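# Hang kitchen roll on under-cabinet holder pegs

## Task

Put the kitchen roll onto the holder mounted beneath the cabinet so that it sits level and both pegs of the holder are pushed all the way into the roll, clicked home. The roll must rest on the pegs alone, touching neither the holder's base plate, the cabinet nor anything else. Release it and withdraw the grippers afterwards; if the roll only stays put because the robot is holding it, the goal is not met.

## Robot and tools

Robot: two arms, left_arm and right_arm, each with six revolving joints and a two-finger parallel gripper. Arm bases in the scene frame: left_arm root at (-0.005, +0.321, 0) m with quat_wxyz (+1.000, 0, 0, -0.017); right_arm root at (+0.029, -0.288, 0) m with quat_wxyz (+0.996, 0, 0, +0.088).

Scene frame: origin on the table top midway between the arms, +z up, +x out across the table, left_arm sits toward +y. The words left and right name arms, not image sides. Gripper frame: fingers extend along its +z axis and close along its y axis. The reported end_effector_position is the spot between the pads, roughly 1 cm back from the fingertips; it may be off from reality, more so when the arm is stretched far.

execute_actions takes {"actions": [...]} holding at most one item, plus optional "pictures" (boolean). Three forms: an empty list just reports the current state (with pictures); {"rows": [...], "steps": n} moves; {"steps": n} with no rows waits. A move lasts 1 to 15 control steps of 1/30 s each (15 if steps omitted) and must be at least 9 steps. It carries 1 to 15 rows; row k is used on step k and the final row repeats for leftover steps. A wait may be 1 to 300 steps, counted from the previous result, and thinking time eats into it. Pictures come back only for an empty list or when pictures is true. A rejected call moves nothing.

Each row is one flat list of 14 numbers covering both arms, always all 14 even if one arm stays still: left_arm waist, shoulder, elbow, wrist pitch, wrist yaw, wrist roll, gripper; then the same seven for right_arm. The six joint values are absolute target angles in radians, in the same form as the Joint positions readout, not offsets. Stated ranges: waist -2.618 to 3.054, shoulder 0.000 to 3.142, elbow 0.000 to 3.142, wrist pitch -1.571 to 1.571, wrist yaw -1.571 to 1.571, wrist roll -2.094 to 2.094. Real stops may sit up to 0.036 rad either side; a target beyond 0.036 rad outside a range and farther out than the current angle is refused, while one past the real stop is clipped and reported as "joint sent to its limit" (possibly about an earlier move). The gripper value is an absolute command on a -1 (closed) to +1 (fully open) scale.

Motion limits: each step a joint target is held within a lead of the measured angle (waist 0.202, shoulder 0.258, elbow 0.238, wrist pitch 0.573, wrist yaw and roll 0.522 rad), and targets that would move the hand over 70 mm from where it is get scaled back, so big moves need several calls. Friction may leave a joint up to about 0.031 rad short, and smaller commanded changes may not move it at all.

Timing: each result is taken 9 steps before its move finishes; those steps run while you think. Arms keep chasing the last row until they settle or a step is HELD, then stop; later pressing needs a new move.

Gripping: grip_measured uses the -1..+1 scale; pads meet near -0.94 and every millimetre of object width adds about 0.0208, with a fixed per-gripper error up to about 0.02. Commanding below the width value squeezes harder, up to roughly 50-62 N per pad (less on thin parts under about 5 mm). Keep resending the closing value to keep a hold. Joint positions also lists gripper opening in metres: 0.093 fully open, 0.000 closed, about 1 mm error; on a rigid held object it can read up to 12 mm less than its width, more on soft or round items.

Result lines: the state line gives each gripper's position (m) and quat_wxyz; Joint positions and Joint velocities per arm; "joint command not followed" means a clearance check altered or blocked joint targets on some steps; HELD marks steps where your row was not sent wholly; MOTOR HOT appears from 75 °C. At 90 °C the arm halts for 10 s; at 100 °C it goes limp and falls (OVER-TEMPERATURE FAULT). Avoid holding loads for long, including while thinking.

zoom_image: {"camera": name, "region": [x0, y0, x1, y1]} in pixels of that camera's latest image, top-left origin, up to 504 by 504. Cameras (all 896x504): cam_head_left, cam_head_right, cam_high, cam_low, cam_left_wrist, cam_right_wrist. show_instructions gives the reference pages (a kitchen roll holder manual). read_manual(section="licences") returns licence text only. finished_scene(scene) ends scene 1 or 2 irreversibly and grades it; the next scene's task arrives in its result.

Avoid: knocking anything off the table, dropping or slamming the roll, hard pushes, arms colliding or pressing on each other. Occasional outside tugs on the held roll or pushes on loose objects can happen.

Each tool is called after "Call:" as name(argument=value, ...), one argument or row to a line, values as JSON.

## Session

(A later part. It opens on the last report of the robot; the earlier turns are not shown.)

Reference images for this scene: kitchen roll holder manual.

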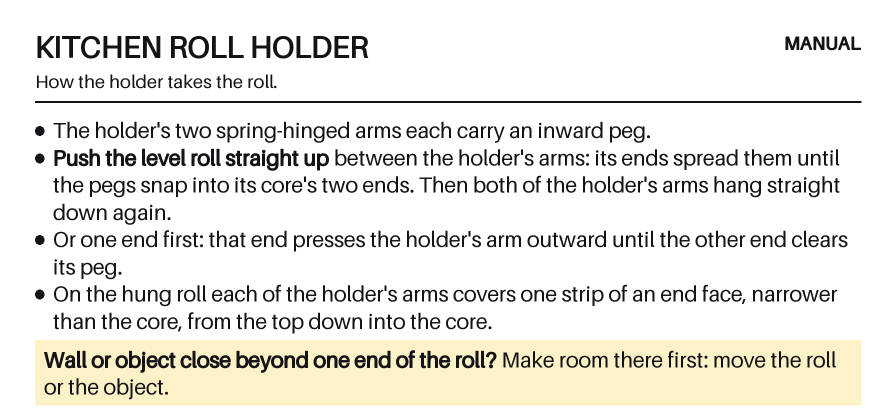

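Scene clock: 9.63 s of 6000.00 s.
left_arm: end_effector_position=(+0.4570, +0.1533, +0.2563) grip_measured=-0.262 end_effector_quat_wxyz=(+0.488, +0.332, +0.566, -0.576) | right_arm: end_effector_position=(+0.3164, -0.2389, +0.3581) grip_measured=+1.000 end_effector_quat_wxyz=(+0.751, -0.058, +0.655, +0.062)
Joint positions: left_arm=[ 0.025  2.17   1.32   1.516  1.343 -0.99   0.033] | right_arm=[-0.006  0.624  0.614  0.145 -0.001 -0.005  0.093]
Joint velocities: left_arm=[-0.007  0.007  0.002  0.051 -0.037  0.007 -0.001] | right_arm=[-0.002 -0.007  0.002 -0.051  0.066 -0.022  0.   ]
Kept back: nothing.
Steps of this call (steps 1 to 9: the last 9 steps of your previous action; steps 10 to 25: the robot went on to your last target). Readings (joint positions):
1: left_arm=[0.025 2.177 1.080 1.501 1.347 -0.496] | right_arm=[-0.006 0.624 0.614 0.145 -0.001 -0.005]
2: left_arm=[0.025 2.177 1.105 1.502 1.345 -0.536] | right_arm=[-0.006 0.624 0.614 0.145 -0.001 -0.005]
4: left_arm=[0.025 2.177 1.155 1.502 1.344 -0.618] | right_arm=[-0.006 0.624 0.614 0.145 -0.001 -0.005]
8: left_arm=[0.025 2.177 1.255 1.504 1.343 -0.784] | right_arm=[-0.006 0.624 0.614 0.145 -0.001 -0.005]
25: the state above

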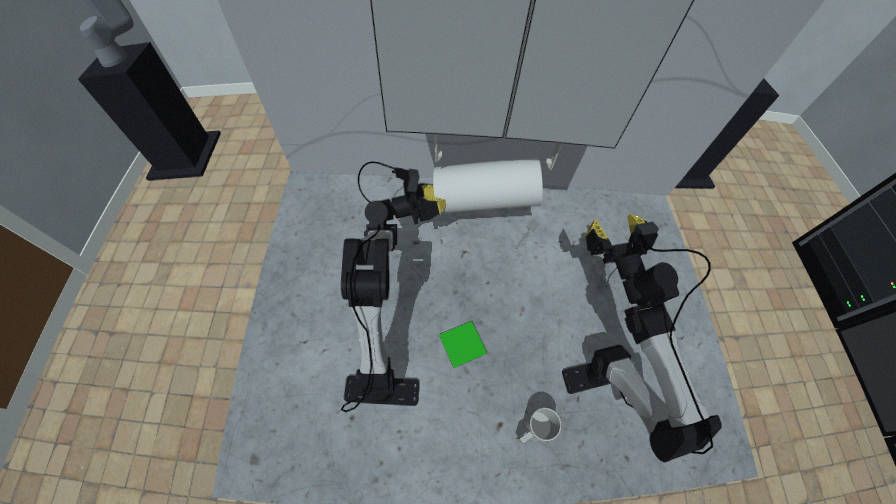

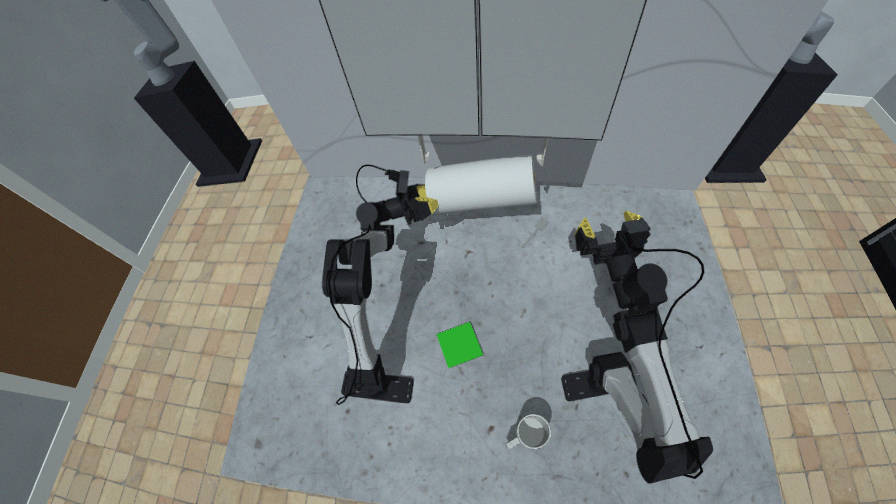

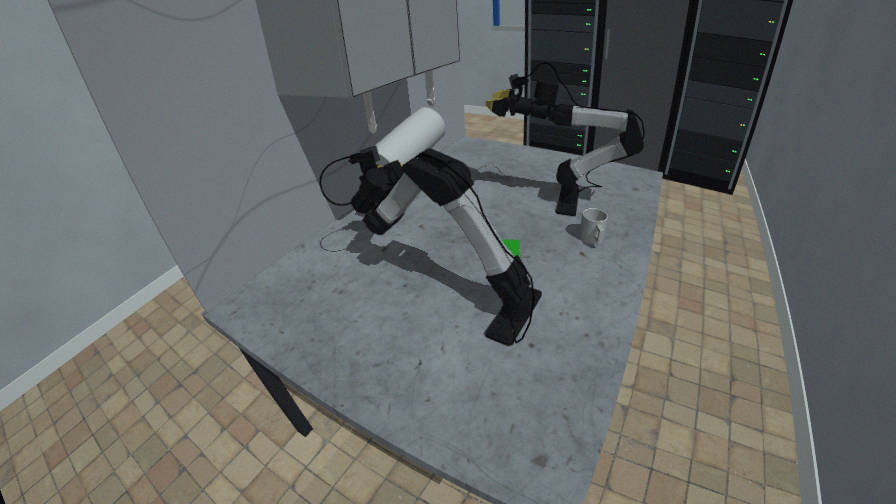

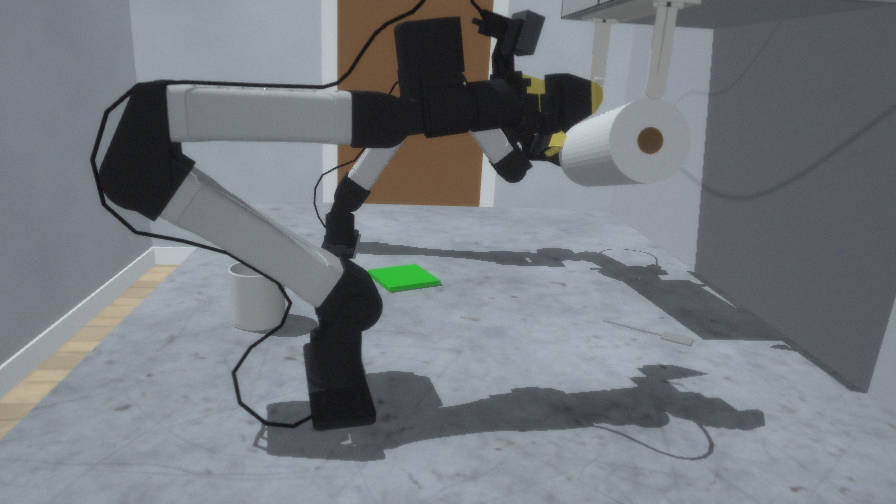

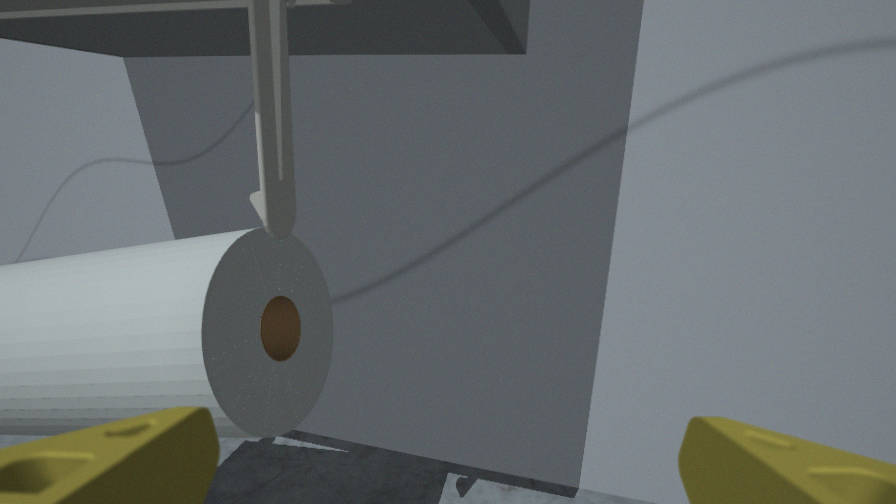

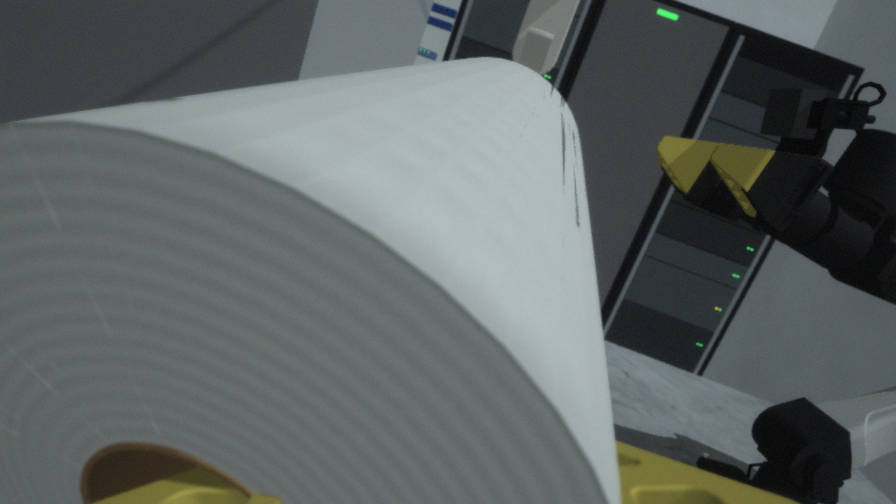

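Call:
execute_actions(
  actions=[
    {"rows":[[0.02,2.14,1.35,1.55,1.3,-1.04,-0.55,0.0,0.6,0.6,0.15,0,0,1],[0.02,2.135,1.355,1.55,1.29,-1.08,-0.55,0.0,0.6,0.6,0.15,0,0,1],[0.02,2.125,1.36,1.55,1.29,-1.12,-0.55,0.0,0.6,0.6,0.15,0,0,1],[0.02,2.12,1.365,1.55,1.28,-1.16,-0.55,0.0,0.6,0.6,0.15,0,0,1],[0.02,2.11,1.37,1.55,1.28,-1.2,-0.55,0.0,0.6,0.6,0.15,0,0,1],[0.02,2.105,1.37,1.55,1.27,-1.24,-0.55,0.0,0.6,0.6,0.15,0,0,1],[0.02,2.095,1.375,1.55,1.27,-1.28,-0.55,0.0,0.6,0.6,0.15,0,0,1],[0.02,2.09,1.38,1.55,1.26,-1.32,-0.55,0.0,0.6,0.6,0.15,0,0,1],[0.02,2.08,1.385,1.55,1.26,-1.36,-0.55,0.0,0.6,0.6,0.15,0,0,1],[0.02,2.075,1.385,1.55,1.25,-1.4,-0.55,0.0,0.6,0.6,0.15,0,0,1]]},
  ],
)

Call:
execute_actions(
  actions=[
    {"steps":25},
  ],
  pictures=true,
)

Scene clock: 10.57 s of 6000.00 s.
left_arm: end_effector_position=(+0.4566, +0.1535, +0.2637) grip_measured=-0.262 end_effector_quat_wxyz=(+0.459, +0.301, +0.580, -0.602) | right_arm: end_effector_position=(+0.3164, -0.2389, +0.3581) grip_measured=+1.000 end_effector_quat_wxyz=(+0.751, -0.058, +0.655, +0.062)
Joint positions: left_arm=[ 0.025  2.159  1.326  1.516  1.337 -1.111  0.033] | right_arm=[-0.006  0.624  0.614  0.145 -0.001 -0.005  0.093]
Joint velocities: left_arm=[ 0.002 -0.168  0.115  0.081 -0.11  -0.886  0.001] | right_arm=[ 0.007 -0.002 -0.007 -0.037  0.037 -0.037  0.   ]
Steps of this call (steps 1 to 22: the robot went on to your last target; steps 23 to 28: the first 6 steps of this action). Readings (joint positions):
23: left_arm=[0.025 2.170 1.320 1.516 1.344 -1.001] | right_arm=[-0.006 0.624 0.614 0.145 -0.001 -0.005]
24: left_arm=[0.025 2.170 1.320 1.516 1.343 -1.014] | right_arm=[-0.006 0.624 0.614 0.145 -0.001 -0.005]
26: left_arm=[0.025 2.166 1.320 1.516 1.340 -1.055] | right_arm=[-0.006 0.624 0.614 0.145 -0.001 -0.005]
28: the state above

Scene clock: 11.40 s of 6000.00 s.
left_arm: end_effector_position=(+0.4510, +0.1552, +0.3080) grip_measured=-0.262 end_effector_quat_wxyz=(+0.415, +0.238, +0.590, -0.651) | right_arm: end_effector_position=(+0.3164, -0.2389, +0.3581) grip_measured=+1.000 end_effector_quat_wxyz=(+0.751, -0.058, +0.655, +0.062)
Joint positions: left_arm=[ 0.025  2.092  1.36   1.523  1.3   -1.393  0.033] | right_arm=[-0.006  0.624  0.614  0.145 -0.001 -0.005  0.093]
Joint velocities: left_arm=[ 0.002 -0.002  0.027  0.007  0.022  0.051 -0.001] | right_arm=[-0.017 -0.012  0.002  0.066 -0.022 -0.037  0.   ]
Kept back: nothing.
Steps of this call (steps 1 to 9: the last 9 steps of your previous action; steps 10 to 25: the robot went on to your last target). Readings (joint positions):
1: left_arm=[0.025 2.152 1.330 1.516 1.335 -1.142] | right_arm=[-0.006 0.624 0.614 0.145 -0.001 -0.005]
2: left_arm=[0.025 2.144 1.335 1.516 1.331 -1.175] | right_arm=[-0.006 0.624 0.614 0.145 -0.001 -0.005]
4: left_arm=[0.025 2.125 1.346 1.516 1.322 -1.245] | right_arm=[-0.006 0.624 0.614 0.145 -0.001 -0.005]
8: left_arm=[0.025 2.095 1.359 1.521 1.304 -1.333] | right_arm=[-0.006 0.624 0.614 0.145 -0.001 -0.005]
25: the state above

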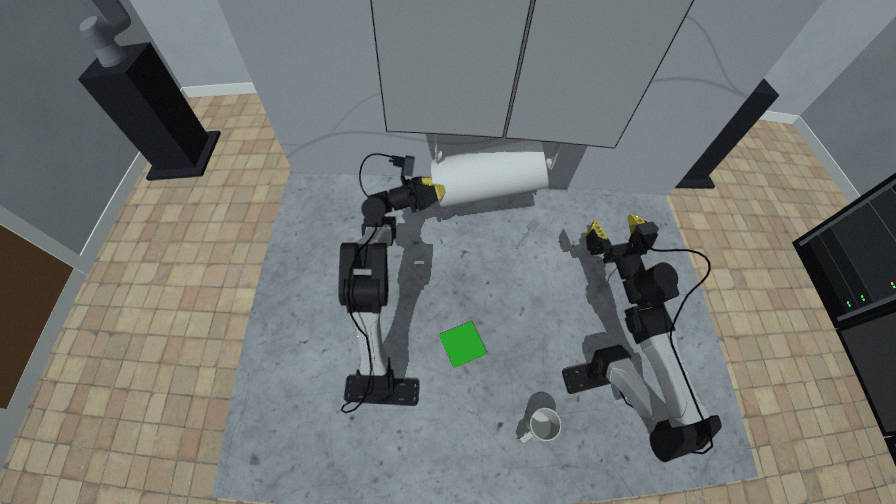

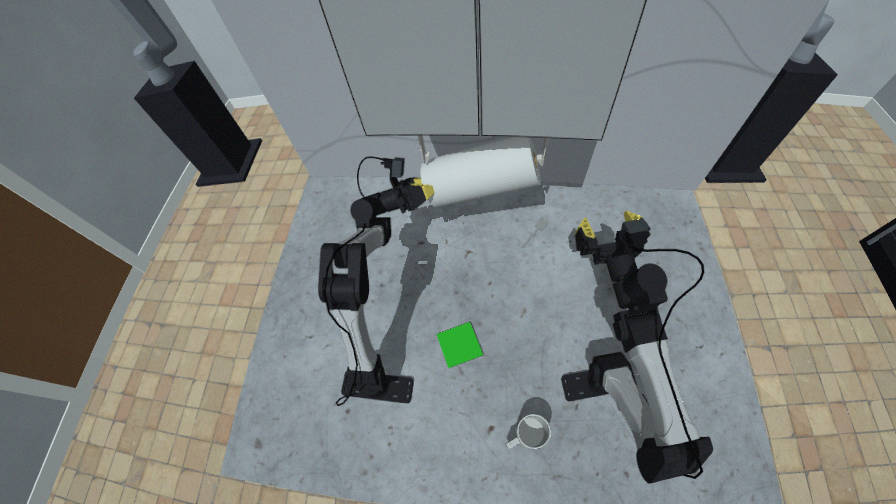

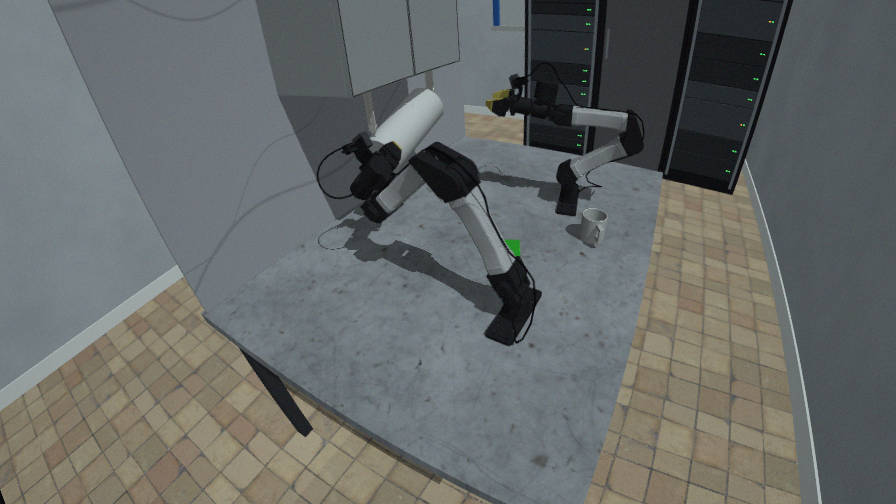

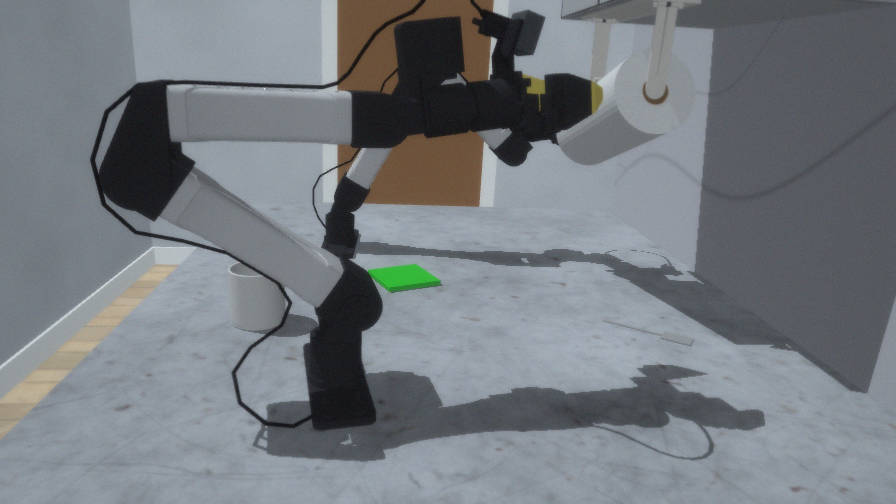

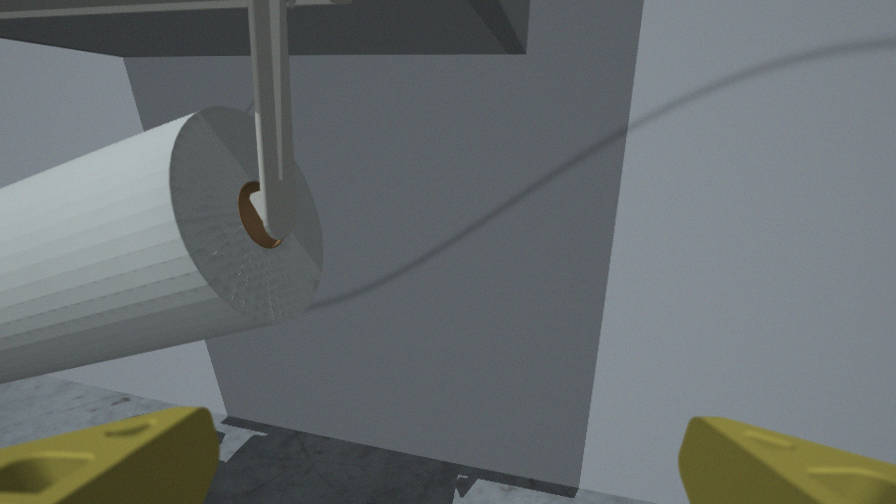

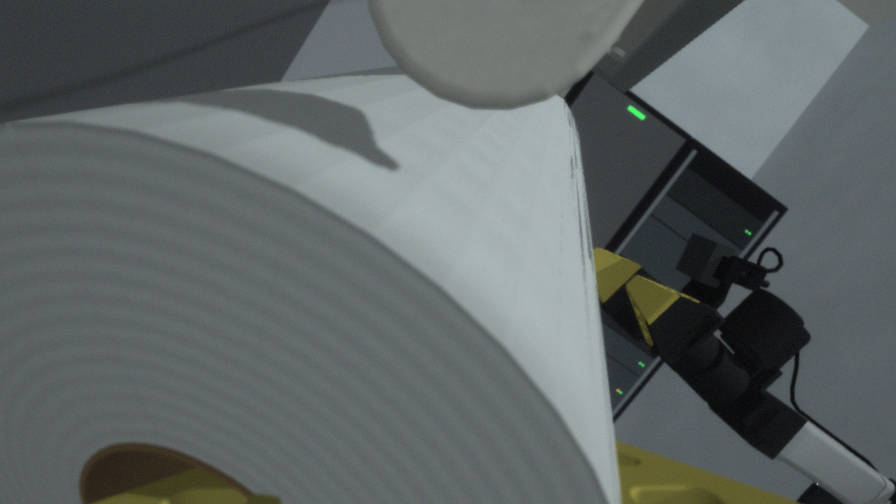

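Call:
execute_actions(
  actions=[
    {"rows":[[0.02,2.075,1.385,1.55,1.235,-1.4,-0.55,0.0,0.6,0.6,0.15,0,0,1],[0.015,2.075,1.385,1.55,1.225,-1.4,-0.55,0.0,0.6,0.6,0.15,0,0,1],[0.005,2.075,1.385,1.55,1.225,-1.4,-0.55,0.0,0.6,0.6,0.15,0,0,1],[-0.005,2.075,1.385,1.55,1.225,-1.4,-0.55,0.0,0.6,0.6,0.15,0,0,1],[-0.015,2.075,1.385,1.55,1.225,-1.4,-0.55,0.0,0.6,0.6,0.15,0,0,1],[-0.025,2.075,1.385,1.55,1.225,-1.4,-0.55,0.0,0.6,0.6,0.15,0,0,1],[-0.03,2.075,1.385,1.55,1.225,-1.4,-0.55,0.0,0.6,0.6,0.15,0,0,1]]},
  ],
)

Call:
execute_actions(
  actions=[
    {"steps":20},
  ],
  pictures=true,
)

Scene clock: 12.07 s of 6000.00 s.
left_arm: end_effector_position=(+0.4505, +0.1485, +0.3104) grip_measured=-0.262 end_effector_quat_wxyz=(-0.415, -0.235, -0.585, +0.656) | right_arm: end_effector_position=(+0.3164, -0.2389, +0.3581) grip_measured=+1.000 end_effector_quat_wxyz=(+0.751, -0.058, +0.655, +0.062)
Joint positions: left_arm=[ 0.008  2.092  1.36   1.523  1.279 -1.394  0.033] | right_arm=[-0.006  0.624  0.614  0.145 -0.001 -0.005  0.093]
Joint velocities: left_arm=[-0.237 -0.007  0.007 -0.007 -0.095 -0.007 -0.   ] | right_arm=[-0.032 -0.007  0.012  0.139  0.007 -0.095  0.   ]
Steps of this call (steps 1 to 14: the robot went on to your last target; steps 15 to 20: the first 6 steps of this action). Readings (joint positions):
15: left_arm=[0.025 2.092 1.360 1.523 1.298 -1.394] | right_arm=[-0.006 0.624 0.614 0.145 -0.001 -0.005]
16: left_arm=[0.025 2.092 1.360 1.523 1.295 -1.394] | right_arm=[-0.006 0.624 0.614 0.145 -0.001 -0.005]
18: left_arm=[0.021 2.092 1.360 1.523 1.287 -1.394] | right_arm=[-0.006 0.624 0.614 0.145 -0.001 -0.005]
20: the state above

Scene clock: 12.73 s of 6000.00 s.
left_arm: end_effector_position=(+0.4482, +0.1379, +0.3113) grip_measured=-0.262 end_effector_quat_wxyz=(-0.409, -0.235, -0.582, +0.662) | right_arm: end_effector_position=(+0.3164, -0.2389, +0.3581) grip_measured=+1.000 end_effector_quat_wxyz=(+0.751, -0.058, +0.655, +0.062)
Joint positions: left_arm=[-0.016  2.092  1.36   1.517  1.266 -1.394  0.033] | right_arm=[-0.006  0.624  0.614  0.145 -0.001 -0.005  0.093]
Joint velocities: left_arm=[ 0.002  0.002  0.002  0.007 -0.037 -0.037  0.001] | right_arm=[ 0.002 -0.002 -0.017 -0.066 -0.022  0.051  0.   ]
Kept back: nothing.
Steps of this call (steps 1 to 9: the last 9 steps of your previous action; steps 10 to 20: the robot went on to your last target). Readings (joint positions):
1: left_arm=[-0.001 2.092 1.360 1.523 1.277 -1.394] | right_arm=[-0.006 0.624 0.614 0.145 -0.001 -0.005]
2: left_arm=[-0.009 2.092 1.360 1.523 1.274 -1.394] | right_arm=[-0.006 0.624 0.614 0.145 -0.001 -0.005]
4: left_arm=[-0.017 2.092 1.360 1.518 1.269 -1.394] | right_arm=[-0.006 0.624 0.614 0.145 -0.001 -0.005]
8: left_arm=[-0.016 2.092 1.360 1.517 1.266 -1.394] | right_arm=[-0.006 0.624 0.614 0.145 -0.001 -0.005]
20: the state above

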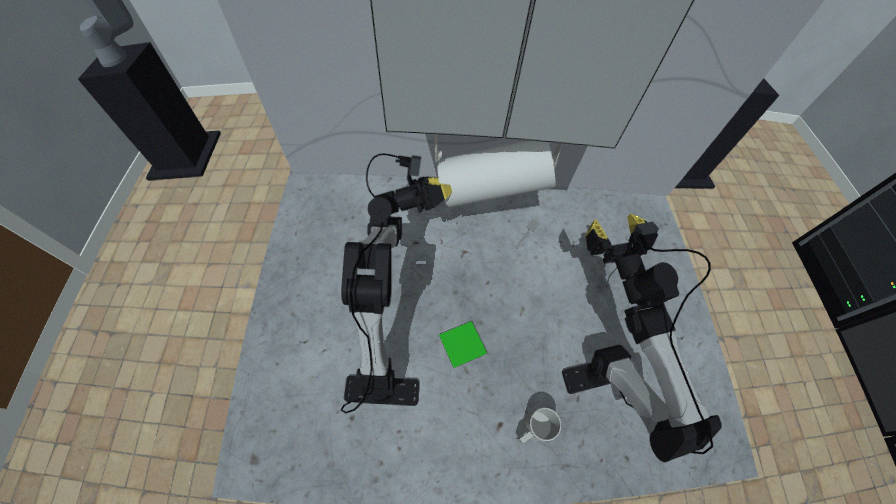

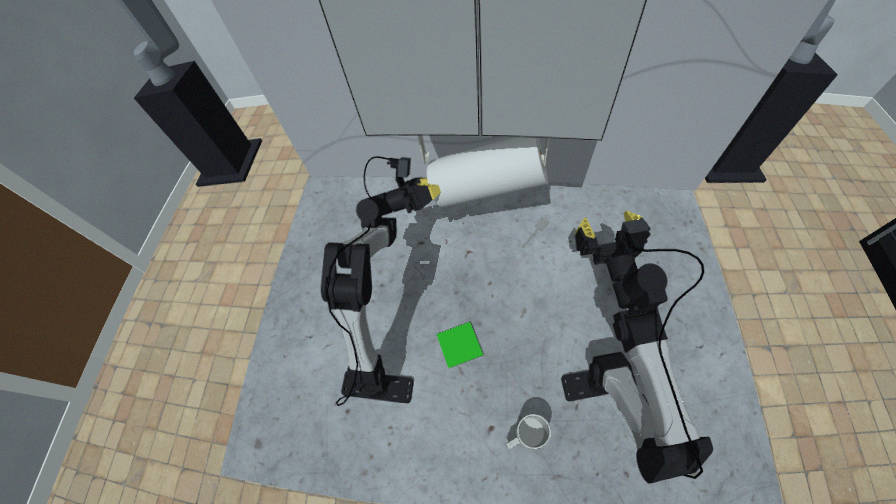

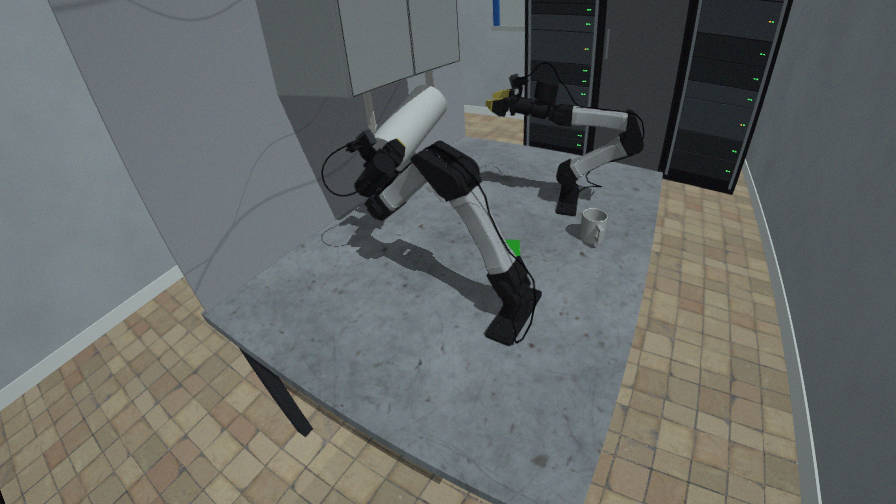

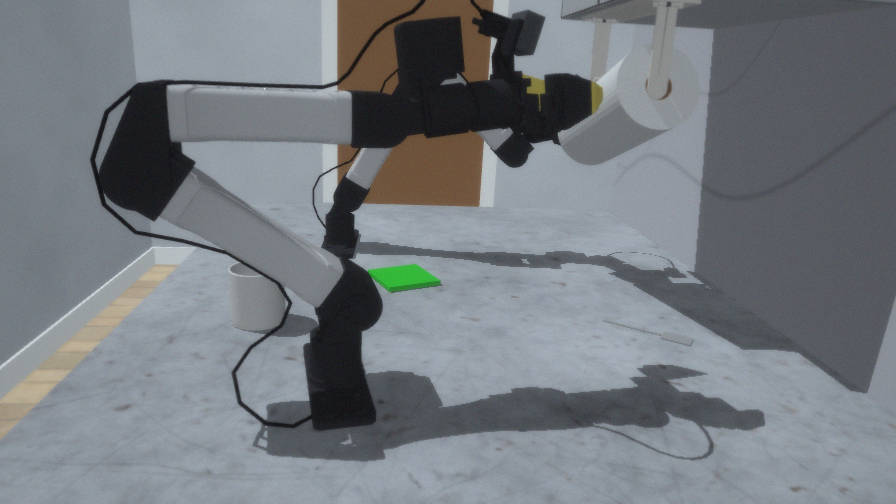

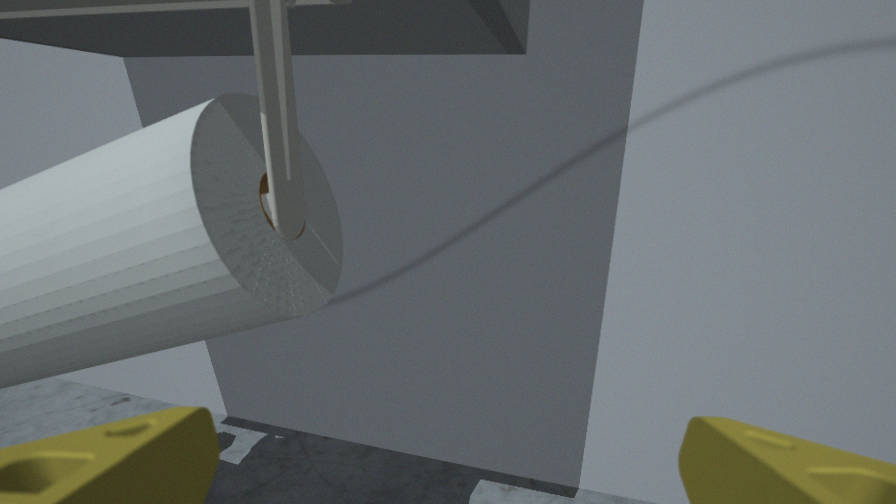

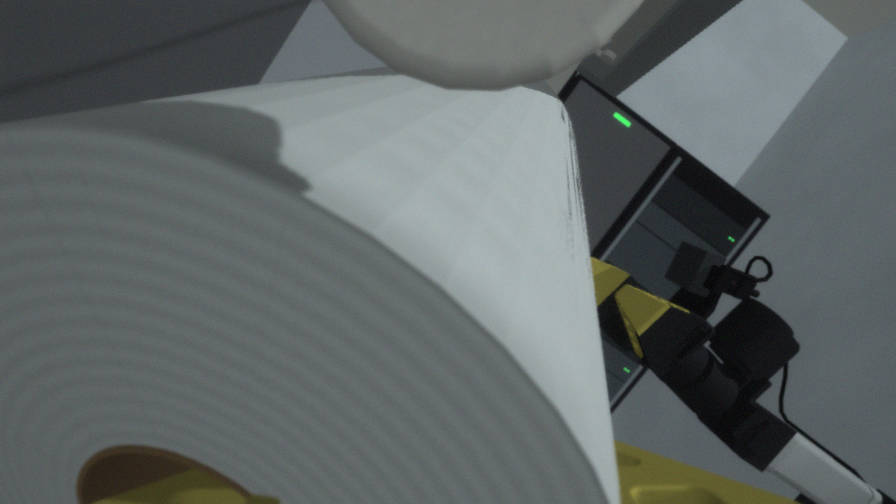

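Call:
execute_actions(
  actions=[
    {"rows":[[-0.035,2.085,1.385,1.53,1.26,-1.4,-0.55,0.39,1.8,0.7,0.9,-0.4,-2.05,1],[-0.04,2.09,1.39,1.52,1.265,-1.4,-0.55,0.39,1.8,0.7,0.9,-0.4,-2.05,1],[-0.045,2.095,1.41,1.51,1.27,-1.4,-0.55,0.39,1.8,0.7,0.9,-0.4,-2.05,1],[-0.05,2.1,1.43,1.495,1.28,-1.4,-0.55,0.39,1.8,0.7,0.9,-0.4,-2.05,1],[-0.05,2.105,1.45,1.48,1.29,-1.4,-0.55,0.39,1.8,0.7,0.9,-0.4,-2.05,1],[-0.05,2.11,1.47,1.465,1.3,-1.4,-0.55,0.39,1.8,0.7,0.9,-0.4,-2.05,1],[-0.05,2.115,1.49,1.45,1.31,-1.4,-0.55,0.39,1.8,0.7,0.9,-0.4,-2.05,1],[-0.05,2.12,1.51,1.435,1.315,-1.4,-0.55,0.39,1.8,0.7,0.9,-0.4,-2.05,1],[-0.05,2.125,1.53,1.42,1.325,-1.4,-0.55,0.39,1.8,0.7,0.9,-0.4,-2.05,1],[-0.045,2.13,1.55,1.405,1.335,-1.4,-0.55,0.39,1.8,0.7,0.9,-0.4,-2.05,1],[-0.04,2.135,1.57,1.39,1.345,-1.4,-0.55,0.39,1.8,0.7,0.9,-0.4,-2.05,1],[-0.04,2.14,1.59,1.375,1.35,-1.4,-0.55,0.39,1.8,0.7,0.9,-0.4,-2.05,1],[-0.04,2.145,1.61,1.36,1.36,-1.4,-0.55,0.39,1.8,0.7,0.9,-0.4,-2.05,1],[-0.04,2.15,1.63,1.35,1.37,-1.4,-0.55,0.39,1.8,0.7,0.9,-0.4,-2.05,1],[-0.04,2.155,1.65,1.34,1.375,-1.4,-0.55,0.39,1.8,0.7,0.9,-0.4,-2.05,1]]},
  ],
)

Call:
execute_actions(
  actions=[
    {"steps":22},
  ],
)

Call:
execute_actions(
  actions=[
    {"rows":[[-0.04,2.155,1.65,1.34,1.375,-1.4,-0.55,0.39,2.17,1.05,1.53,-0.4,-2.05,1]]},
  ],
)

Call:
execute_actions(
  actions=[
    {"rows":[[-0.04,2.155,1.65,1.34,1.375,-1.4,-0.55,0.39,2.17,1.1,1.53,-0.4,-2.05,1],[-0.04,2.155,1.65,1.34,1.375,-1.4,-0.55,0.39,2.17,1.16,1.53,-0.4,-2.05,1]]},
  ],
)

Call:
execute_actions(
  actions=[
    {"steps":15},
  ],
  pictures=true,
)

Scene clock: 14.00 s of 6000.00 s.
left_arm: end_effector_position=(+0.4507, +0.1322, +0.3105) grip_measured=-0.262 end_effector_quat_wxyz=(-0.395, -0.246, -0.587, +0.663) | right_arm: end_effector_position=(+0.3227, -0.1008, +0.3989) grip_measured=+1.000 end_effector_quat_wxyz=(+0.808, -0.336, +0.479, +0.072)
Joint positions: left_arm=[-0.025  2.11   1.404  1.484  1.296 -1.395  0.033] | right_arm=[ 0.283  0.962  0.689  0.603 -0.228 -0.445  0.093]
Joint velocities: left_arm=[-0.085  0.168  0.505 -0.388  0.168 -0.007 -0.   ] | right_arm=[ 1.683  2.244  0.418  2.381 -1.062 -2.659  0.   ]
Steps of this call (steps 1 to 15: the robot went on to your last target; steps 16 to 32: nothing new was sent; steps 33 to 38: the first 6 steps of this action). Readings (joint positions):
33: left_arm=[-0.016 2.092 1.360 1.515 1.269 -1.394] | right_arm=[0.012 0.645 0.615 0.190 -0.025 -0.055]
34: left_arm=[-0.016 2.092 1.360 1.511 1.271 -1.394] | right_arm=[0.057 0.693 0.628 0.265 -0.069 -0.121]
36: left_arm=[-0.018 2.098 1.372 1.502 1.279 -1.394] | right_arm=[0.162 0.815 0.660 0.433 -0.153 -0.267]
38: the state above

Scene clock: 14.73 s of 6000.00 s.
left_arm: end_effector_position=(+0.4663, +0.1287, +0.3279) grip_measured=-0.262 end_effector_quat_wxyz=(+0.363, +0.280, +0.600, -0.655) | right_arm: end_effector_position=(+0.3912, +0.0165, +0.1241) grip_measured=+1.000 end_effector_quat_wxyz=(-0.562, +0.770, -0.108, +0.283)
Joint positions: left_arm=[-0.023  2.164  1.614  1.325  1.396 -1.396  0.033] | right_arm=[ 0.387  1.814  0.699  0.887 -0.392 -1.986  0.093]
Joint velocities: left_arm=[ 0.002 -0.007 -0.007 -0.037 -0.007 -0.037 -0.001] | right_arm=[ 0.007 -0.022 -0.007  0.037  0.007 -0.447  0.   ]
Kept back: nothing.
Steps of this call (steps 1 to 9: the last 9 steps of your previous action; steps 10 to 22: the robot went on to your last target). Readings (joint positions):
1: left_arm=[-0.028 2.117 1.422 1.472 1.304 -1.395] | right_arm=[0.333 1.043 0.701 0.677 -0.265 -0.545]
2: left_arm=[-0.029 2.123 1.441 1.460 1.311 -1.395] | right_arm=[0.365 1.127 0.709 0.737 -0.296 -0.644]
4: left_arm=[-0.029 2.134 1.481 1.434 1.327 -1.395] | right_arm=[0.387 1.286 0.712 0.803 -0.333 -0.821]
8: left_arm=[-0.027 2.153 1.561 1.379 1.363 -1.395] | right_arm=[0.387 1.575 0.712 0.847 -0.360 -1.131]
22: the state above

Scene clock: 14.93 s of 6000.00 s.
left_arm: end_effector_position=(+0.4662, +0.1287, +0.3278) grip_measured=-0.262 end_effector_quat_wxyz=(+0.363, +0.281, +0.600, -0.655) | right_arm: end_effector_position=(+0.4586, +0.0600, +0.1842) grip_measured=+1.000 end_effector_quat_wxyz=(+0.647, -0.639, +0.022, -0.414)
Joint positions: left_arm=[-0.023  2.164  1.614  1.325  1.396 -1.396  0.033] | right_arm=[ 0.388  2.15   1.025  1.323 -0.396 -2.028  0.093]
Joint velocities: left_arm=[ 0.002  0.027 -0.017  0.081 -0.051  0.007 -0.   ] | right_arm=[-0.017  0.457  0.349  1.15   0.051 -0.095  0.   ]
Steps of this call (steps 1 to 6: the first 6 steps of this action). Readings (joint positions):
1: left_arm=[-0.023 2.164 1.614 1.325 1.396 -1.396] | right_arm=[0.387 1.847 0.720 0.948 -0.398 -1.996]
2: left_arm=[-0.023 2.164 1.614 1.325 1.396 -1.396] | right_arm=[0.388 1.922 0.786 1.049 -0.402 -2.004]
4: left_arm=[-0.023 2.164 1.614 1.325 1.396 -1.396] | right_arm=[0.388 2.079 0.950 1.223 -0.399 -2.018]
6: the state above

Scene clock: 15.43 s of 6000.00 s.
left_arm: end_effector_position=(+0.4663, +0.1287, +0.3278) grip_measured=-0.262 end_effector_quat_wxyz=(+0.363, +0.280, +0.601, -0.655) | right_arm: end_effector_position=(+0.4576, +0.0597, +0.2643) grip_measured=+1.000 end_effector_quat_wxyz=(+0.691, -0.527, -0.032, -0.494)
Joint positions: left_arm=[-0.023  2.164  1.614  1.325  1.396 -1.396  0.033] | right_arm=[ 0.388  2.167  1.145  1.524 -0.398 -2.043  0.093]
Joint velocities: left_arm=[-0.007  0.002 -0.002  0.007  0.066 -0.051  0.001] | right_arm=[-0.027  0.022  0.217  0.168  0.037 -0.051  0.   ]
Steps of this call (steps 1 to 9: the last 9 steps of your previous action; steps 10 to 15: the first 6 steps of this action). Readings (joint positions):
10: left_arm=[-0.023 2.164 1.614 1.325 1.396 -1.396] | right_arm=[0.388 2.161 1.037 1.505 -0.397 -2.041]
11: left_arm=[-0.023 2.164 1.614 1.325 1.396 -1.396] | right_arm=[0.388 2.164 1.058 1.505 -0.398 -2.042]
13: left_arm=[-0.023 2.164 1.614 1.325 1.396 -1.396] | right_arm=[0.388 2.167 1.114 1.507 -0.398 -2.043]
15: the state above

Scene clock: 15.93 s of 6000.00 s.
left_arm: end_effector_position=(+0.4663, +0.1287, +0.3278) grip_measured=-0.262 end_effector_quat_wxyz=(+0.363, +0.280, +0.601, -0.655) | right_arm: end_effector_position=(+0.4573, +0.0595, +0.2674) grip_measured=+1.000 end_effector_quat_wxyz=(+0.692, -0.522, -0.034, -0.497)
Joint positions: left_arm=[-0.023  2.164  1.614  1.325  1.396 -1.396  0.033] | right_arm=[ 0.388  2.167  1.149  1.53  -0.398 -2.043  0.093]
Joint velocities: left_arm=[ 0.007  0.007  0.012 -0.022 -0.037 -0.007 -0.   ] | right_arm=[-0.012  0.002  0.002 -0.037  0.051  0.007  0.   ]
Kept back: nothing.
Steps of this call (steps 1 to 9: the last 9 steps of your previous action; steps 10 to 15: the robot went on to your last target). Readings (joint positions):
1: left_arm=[-0.023 2.164 1.614 1.325 1.396 -1.396] | right_arm=[0.388 2.167 1.149 1.528 -0.398 -2.043]
2: left_arm=[-0.023 2.164 1.614 1.325 1.396 -1.396] | right_arm=[0.388 2.167 1.149 1.530 -0.398 -2.043]
4: left_arm=[-0.023 2.164 1.614 1.325 1.396 -1.396] | right_arm=[0.388 2.167 1.149 1.530 -0.398 -2.043]
8: left_arm=[-0.023 2.164 1.614 1.325 1.396 -1.396] | right_arm=[0.388 2.167 1.149 1.530 -0.398 -2.043]
15: the state above
All arms were judged still, so your last target was given up. Only a new action makes them travel on or press farther. Fingers that are still opening or closing keep moving.

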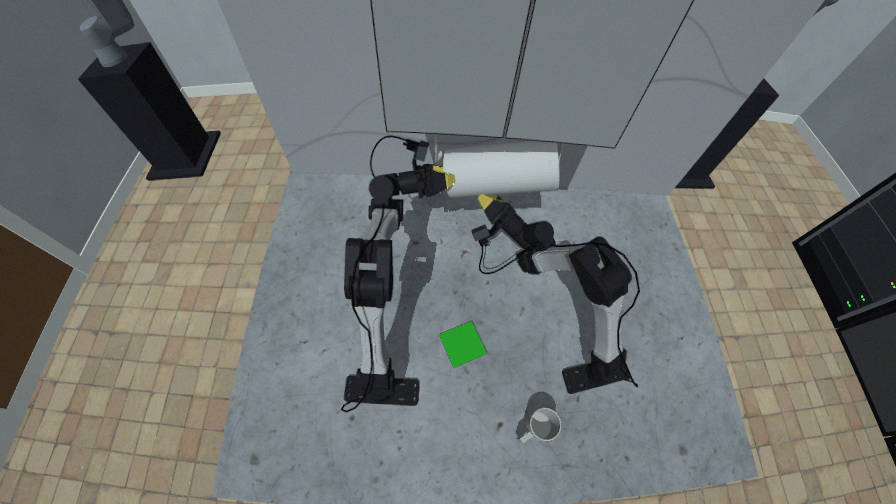

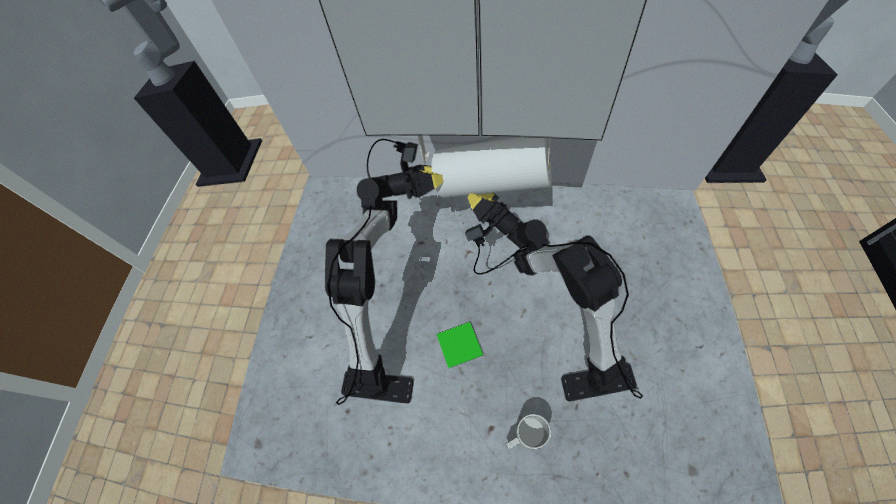

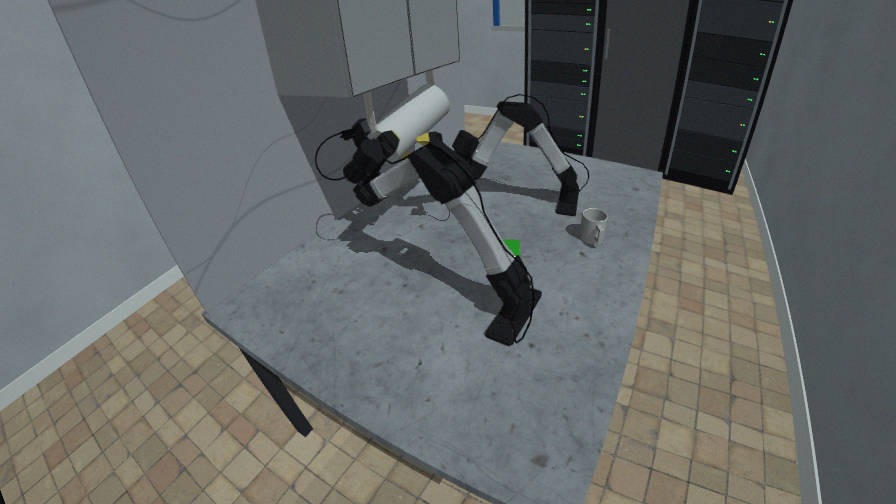

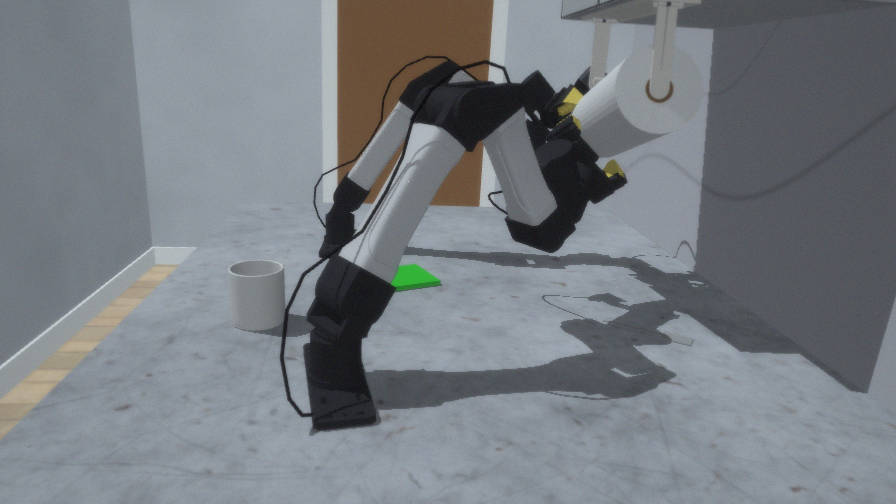

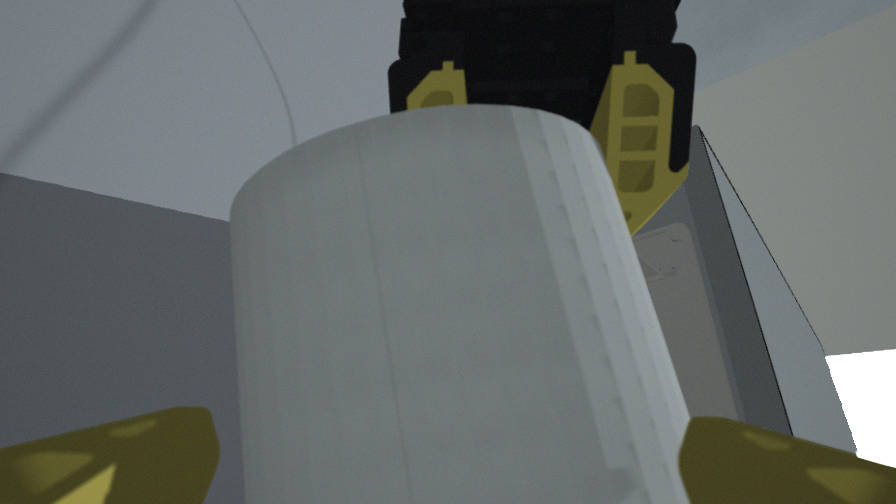

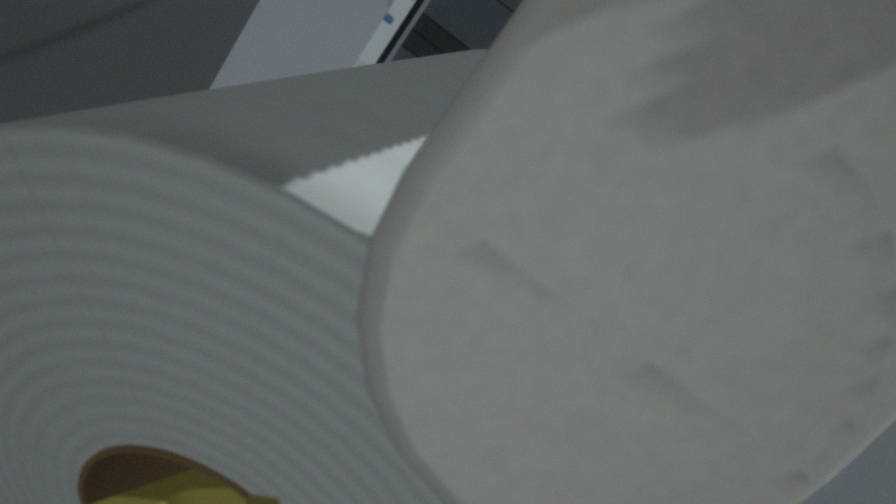

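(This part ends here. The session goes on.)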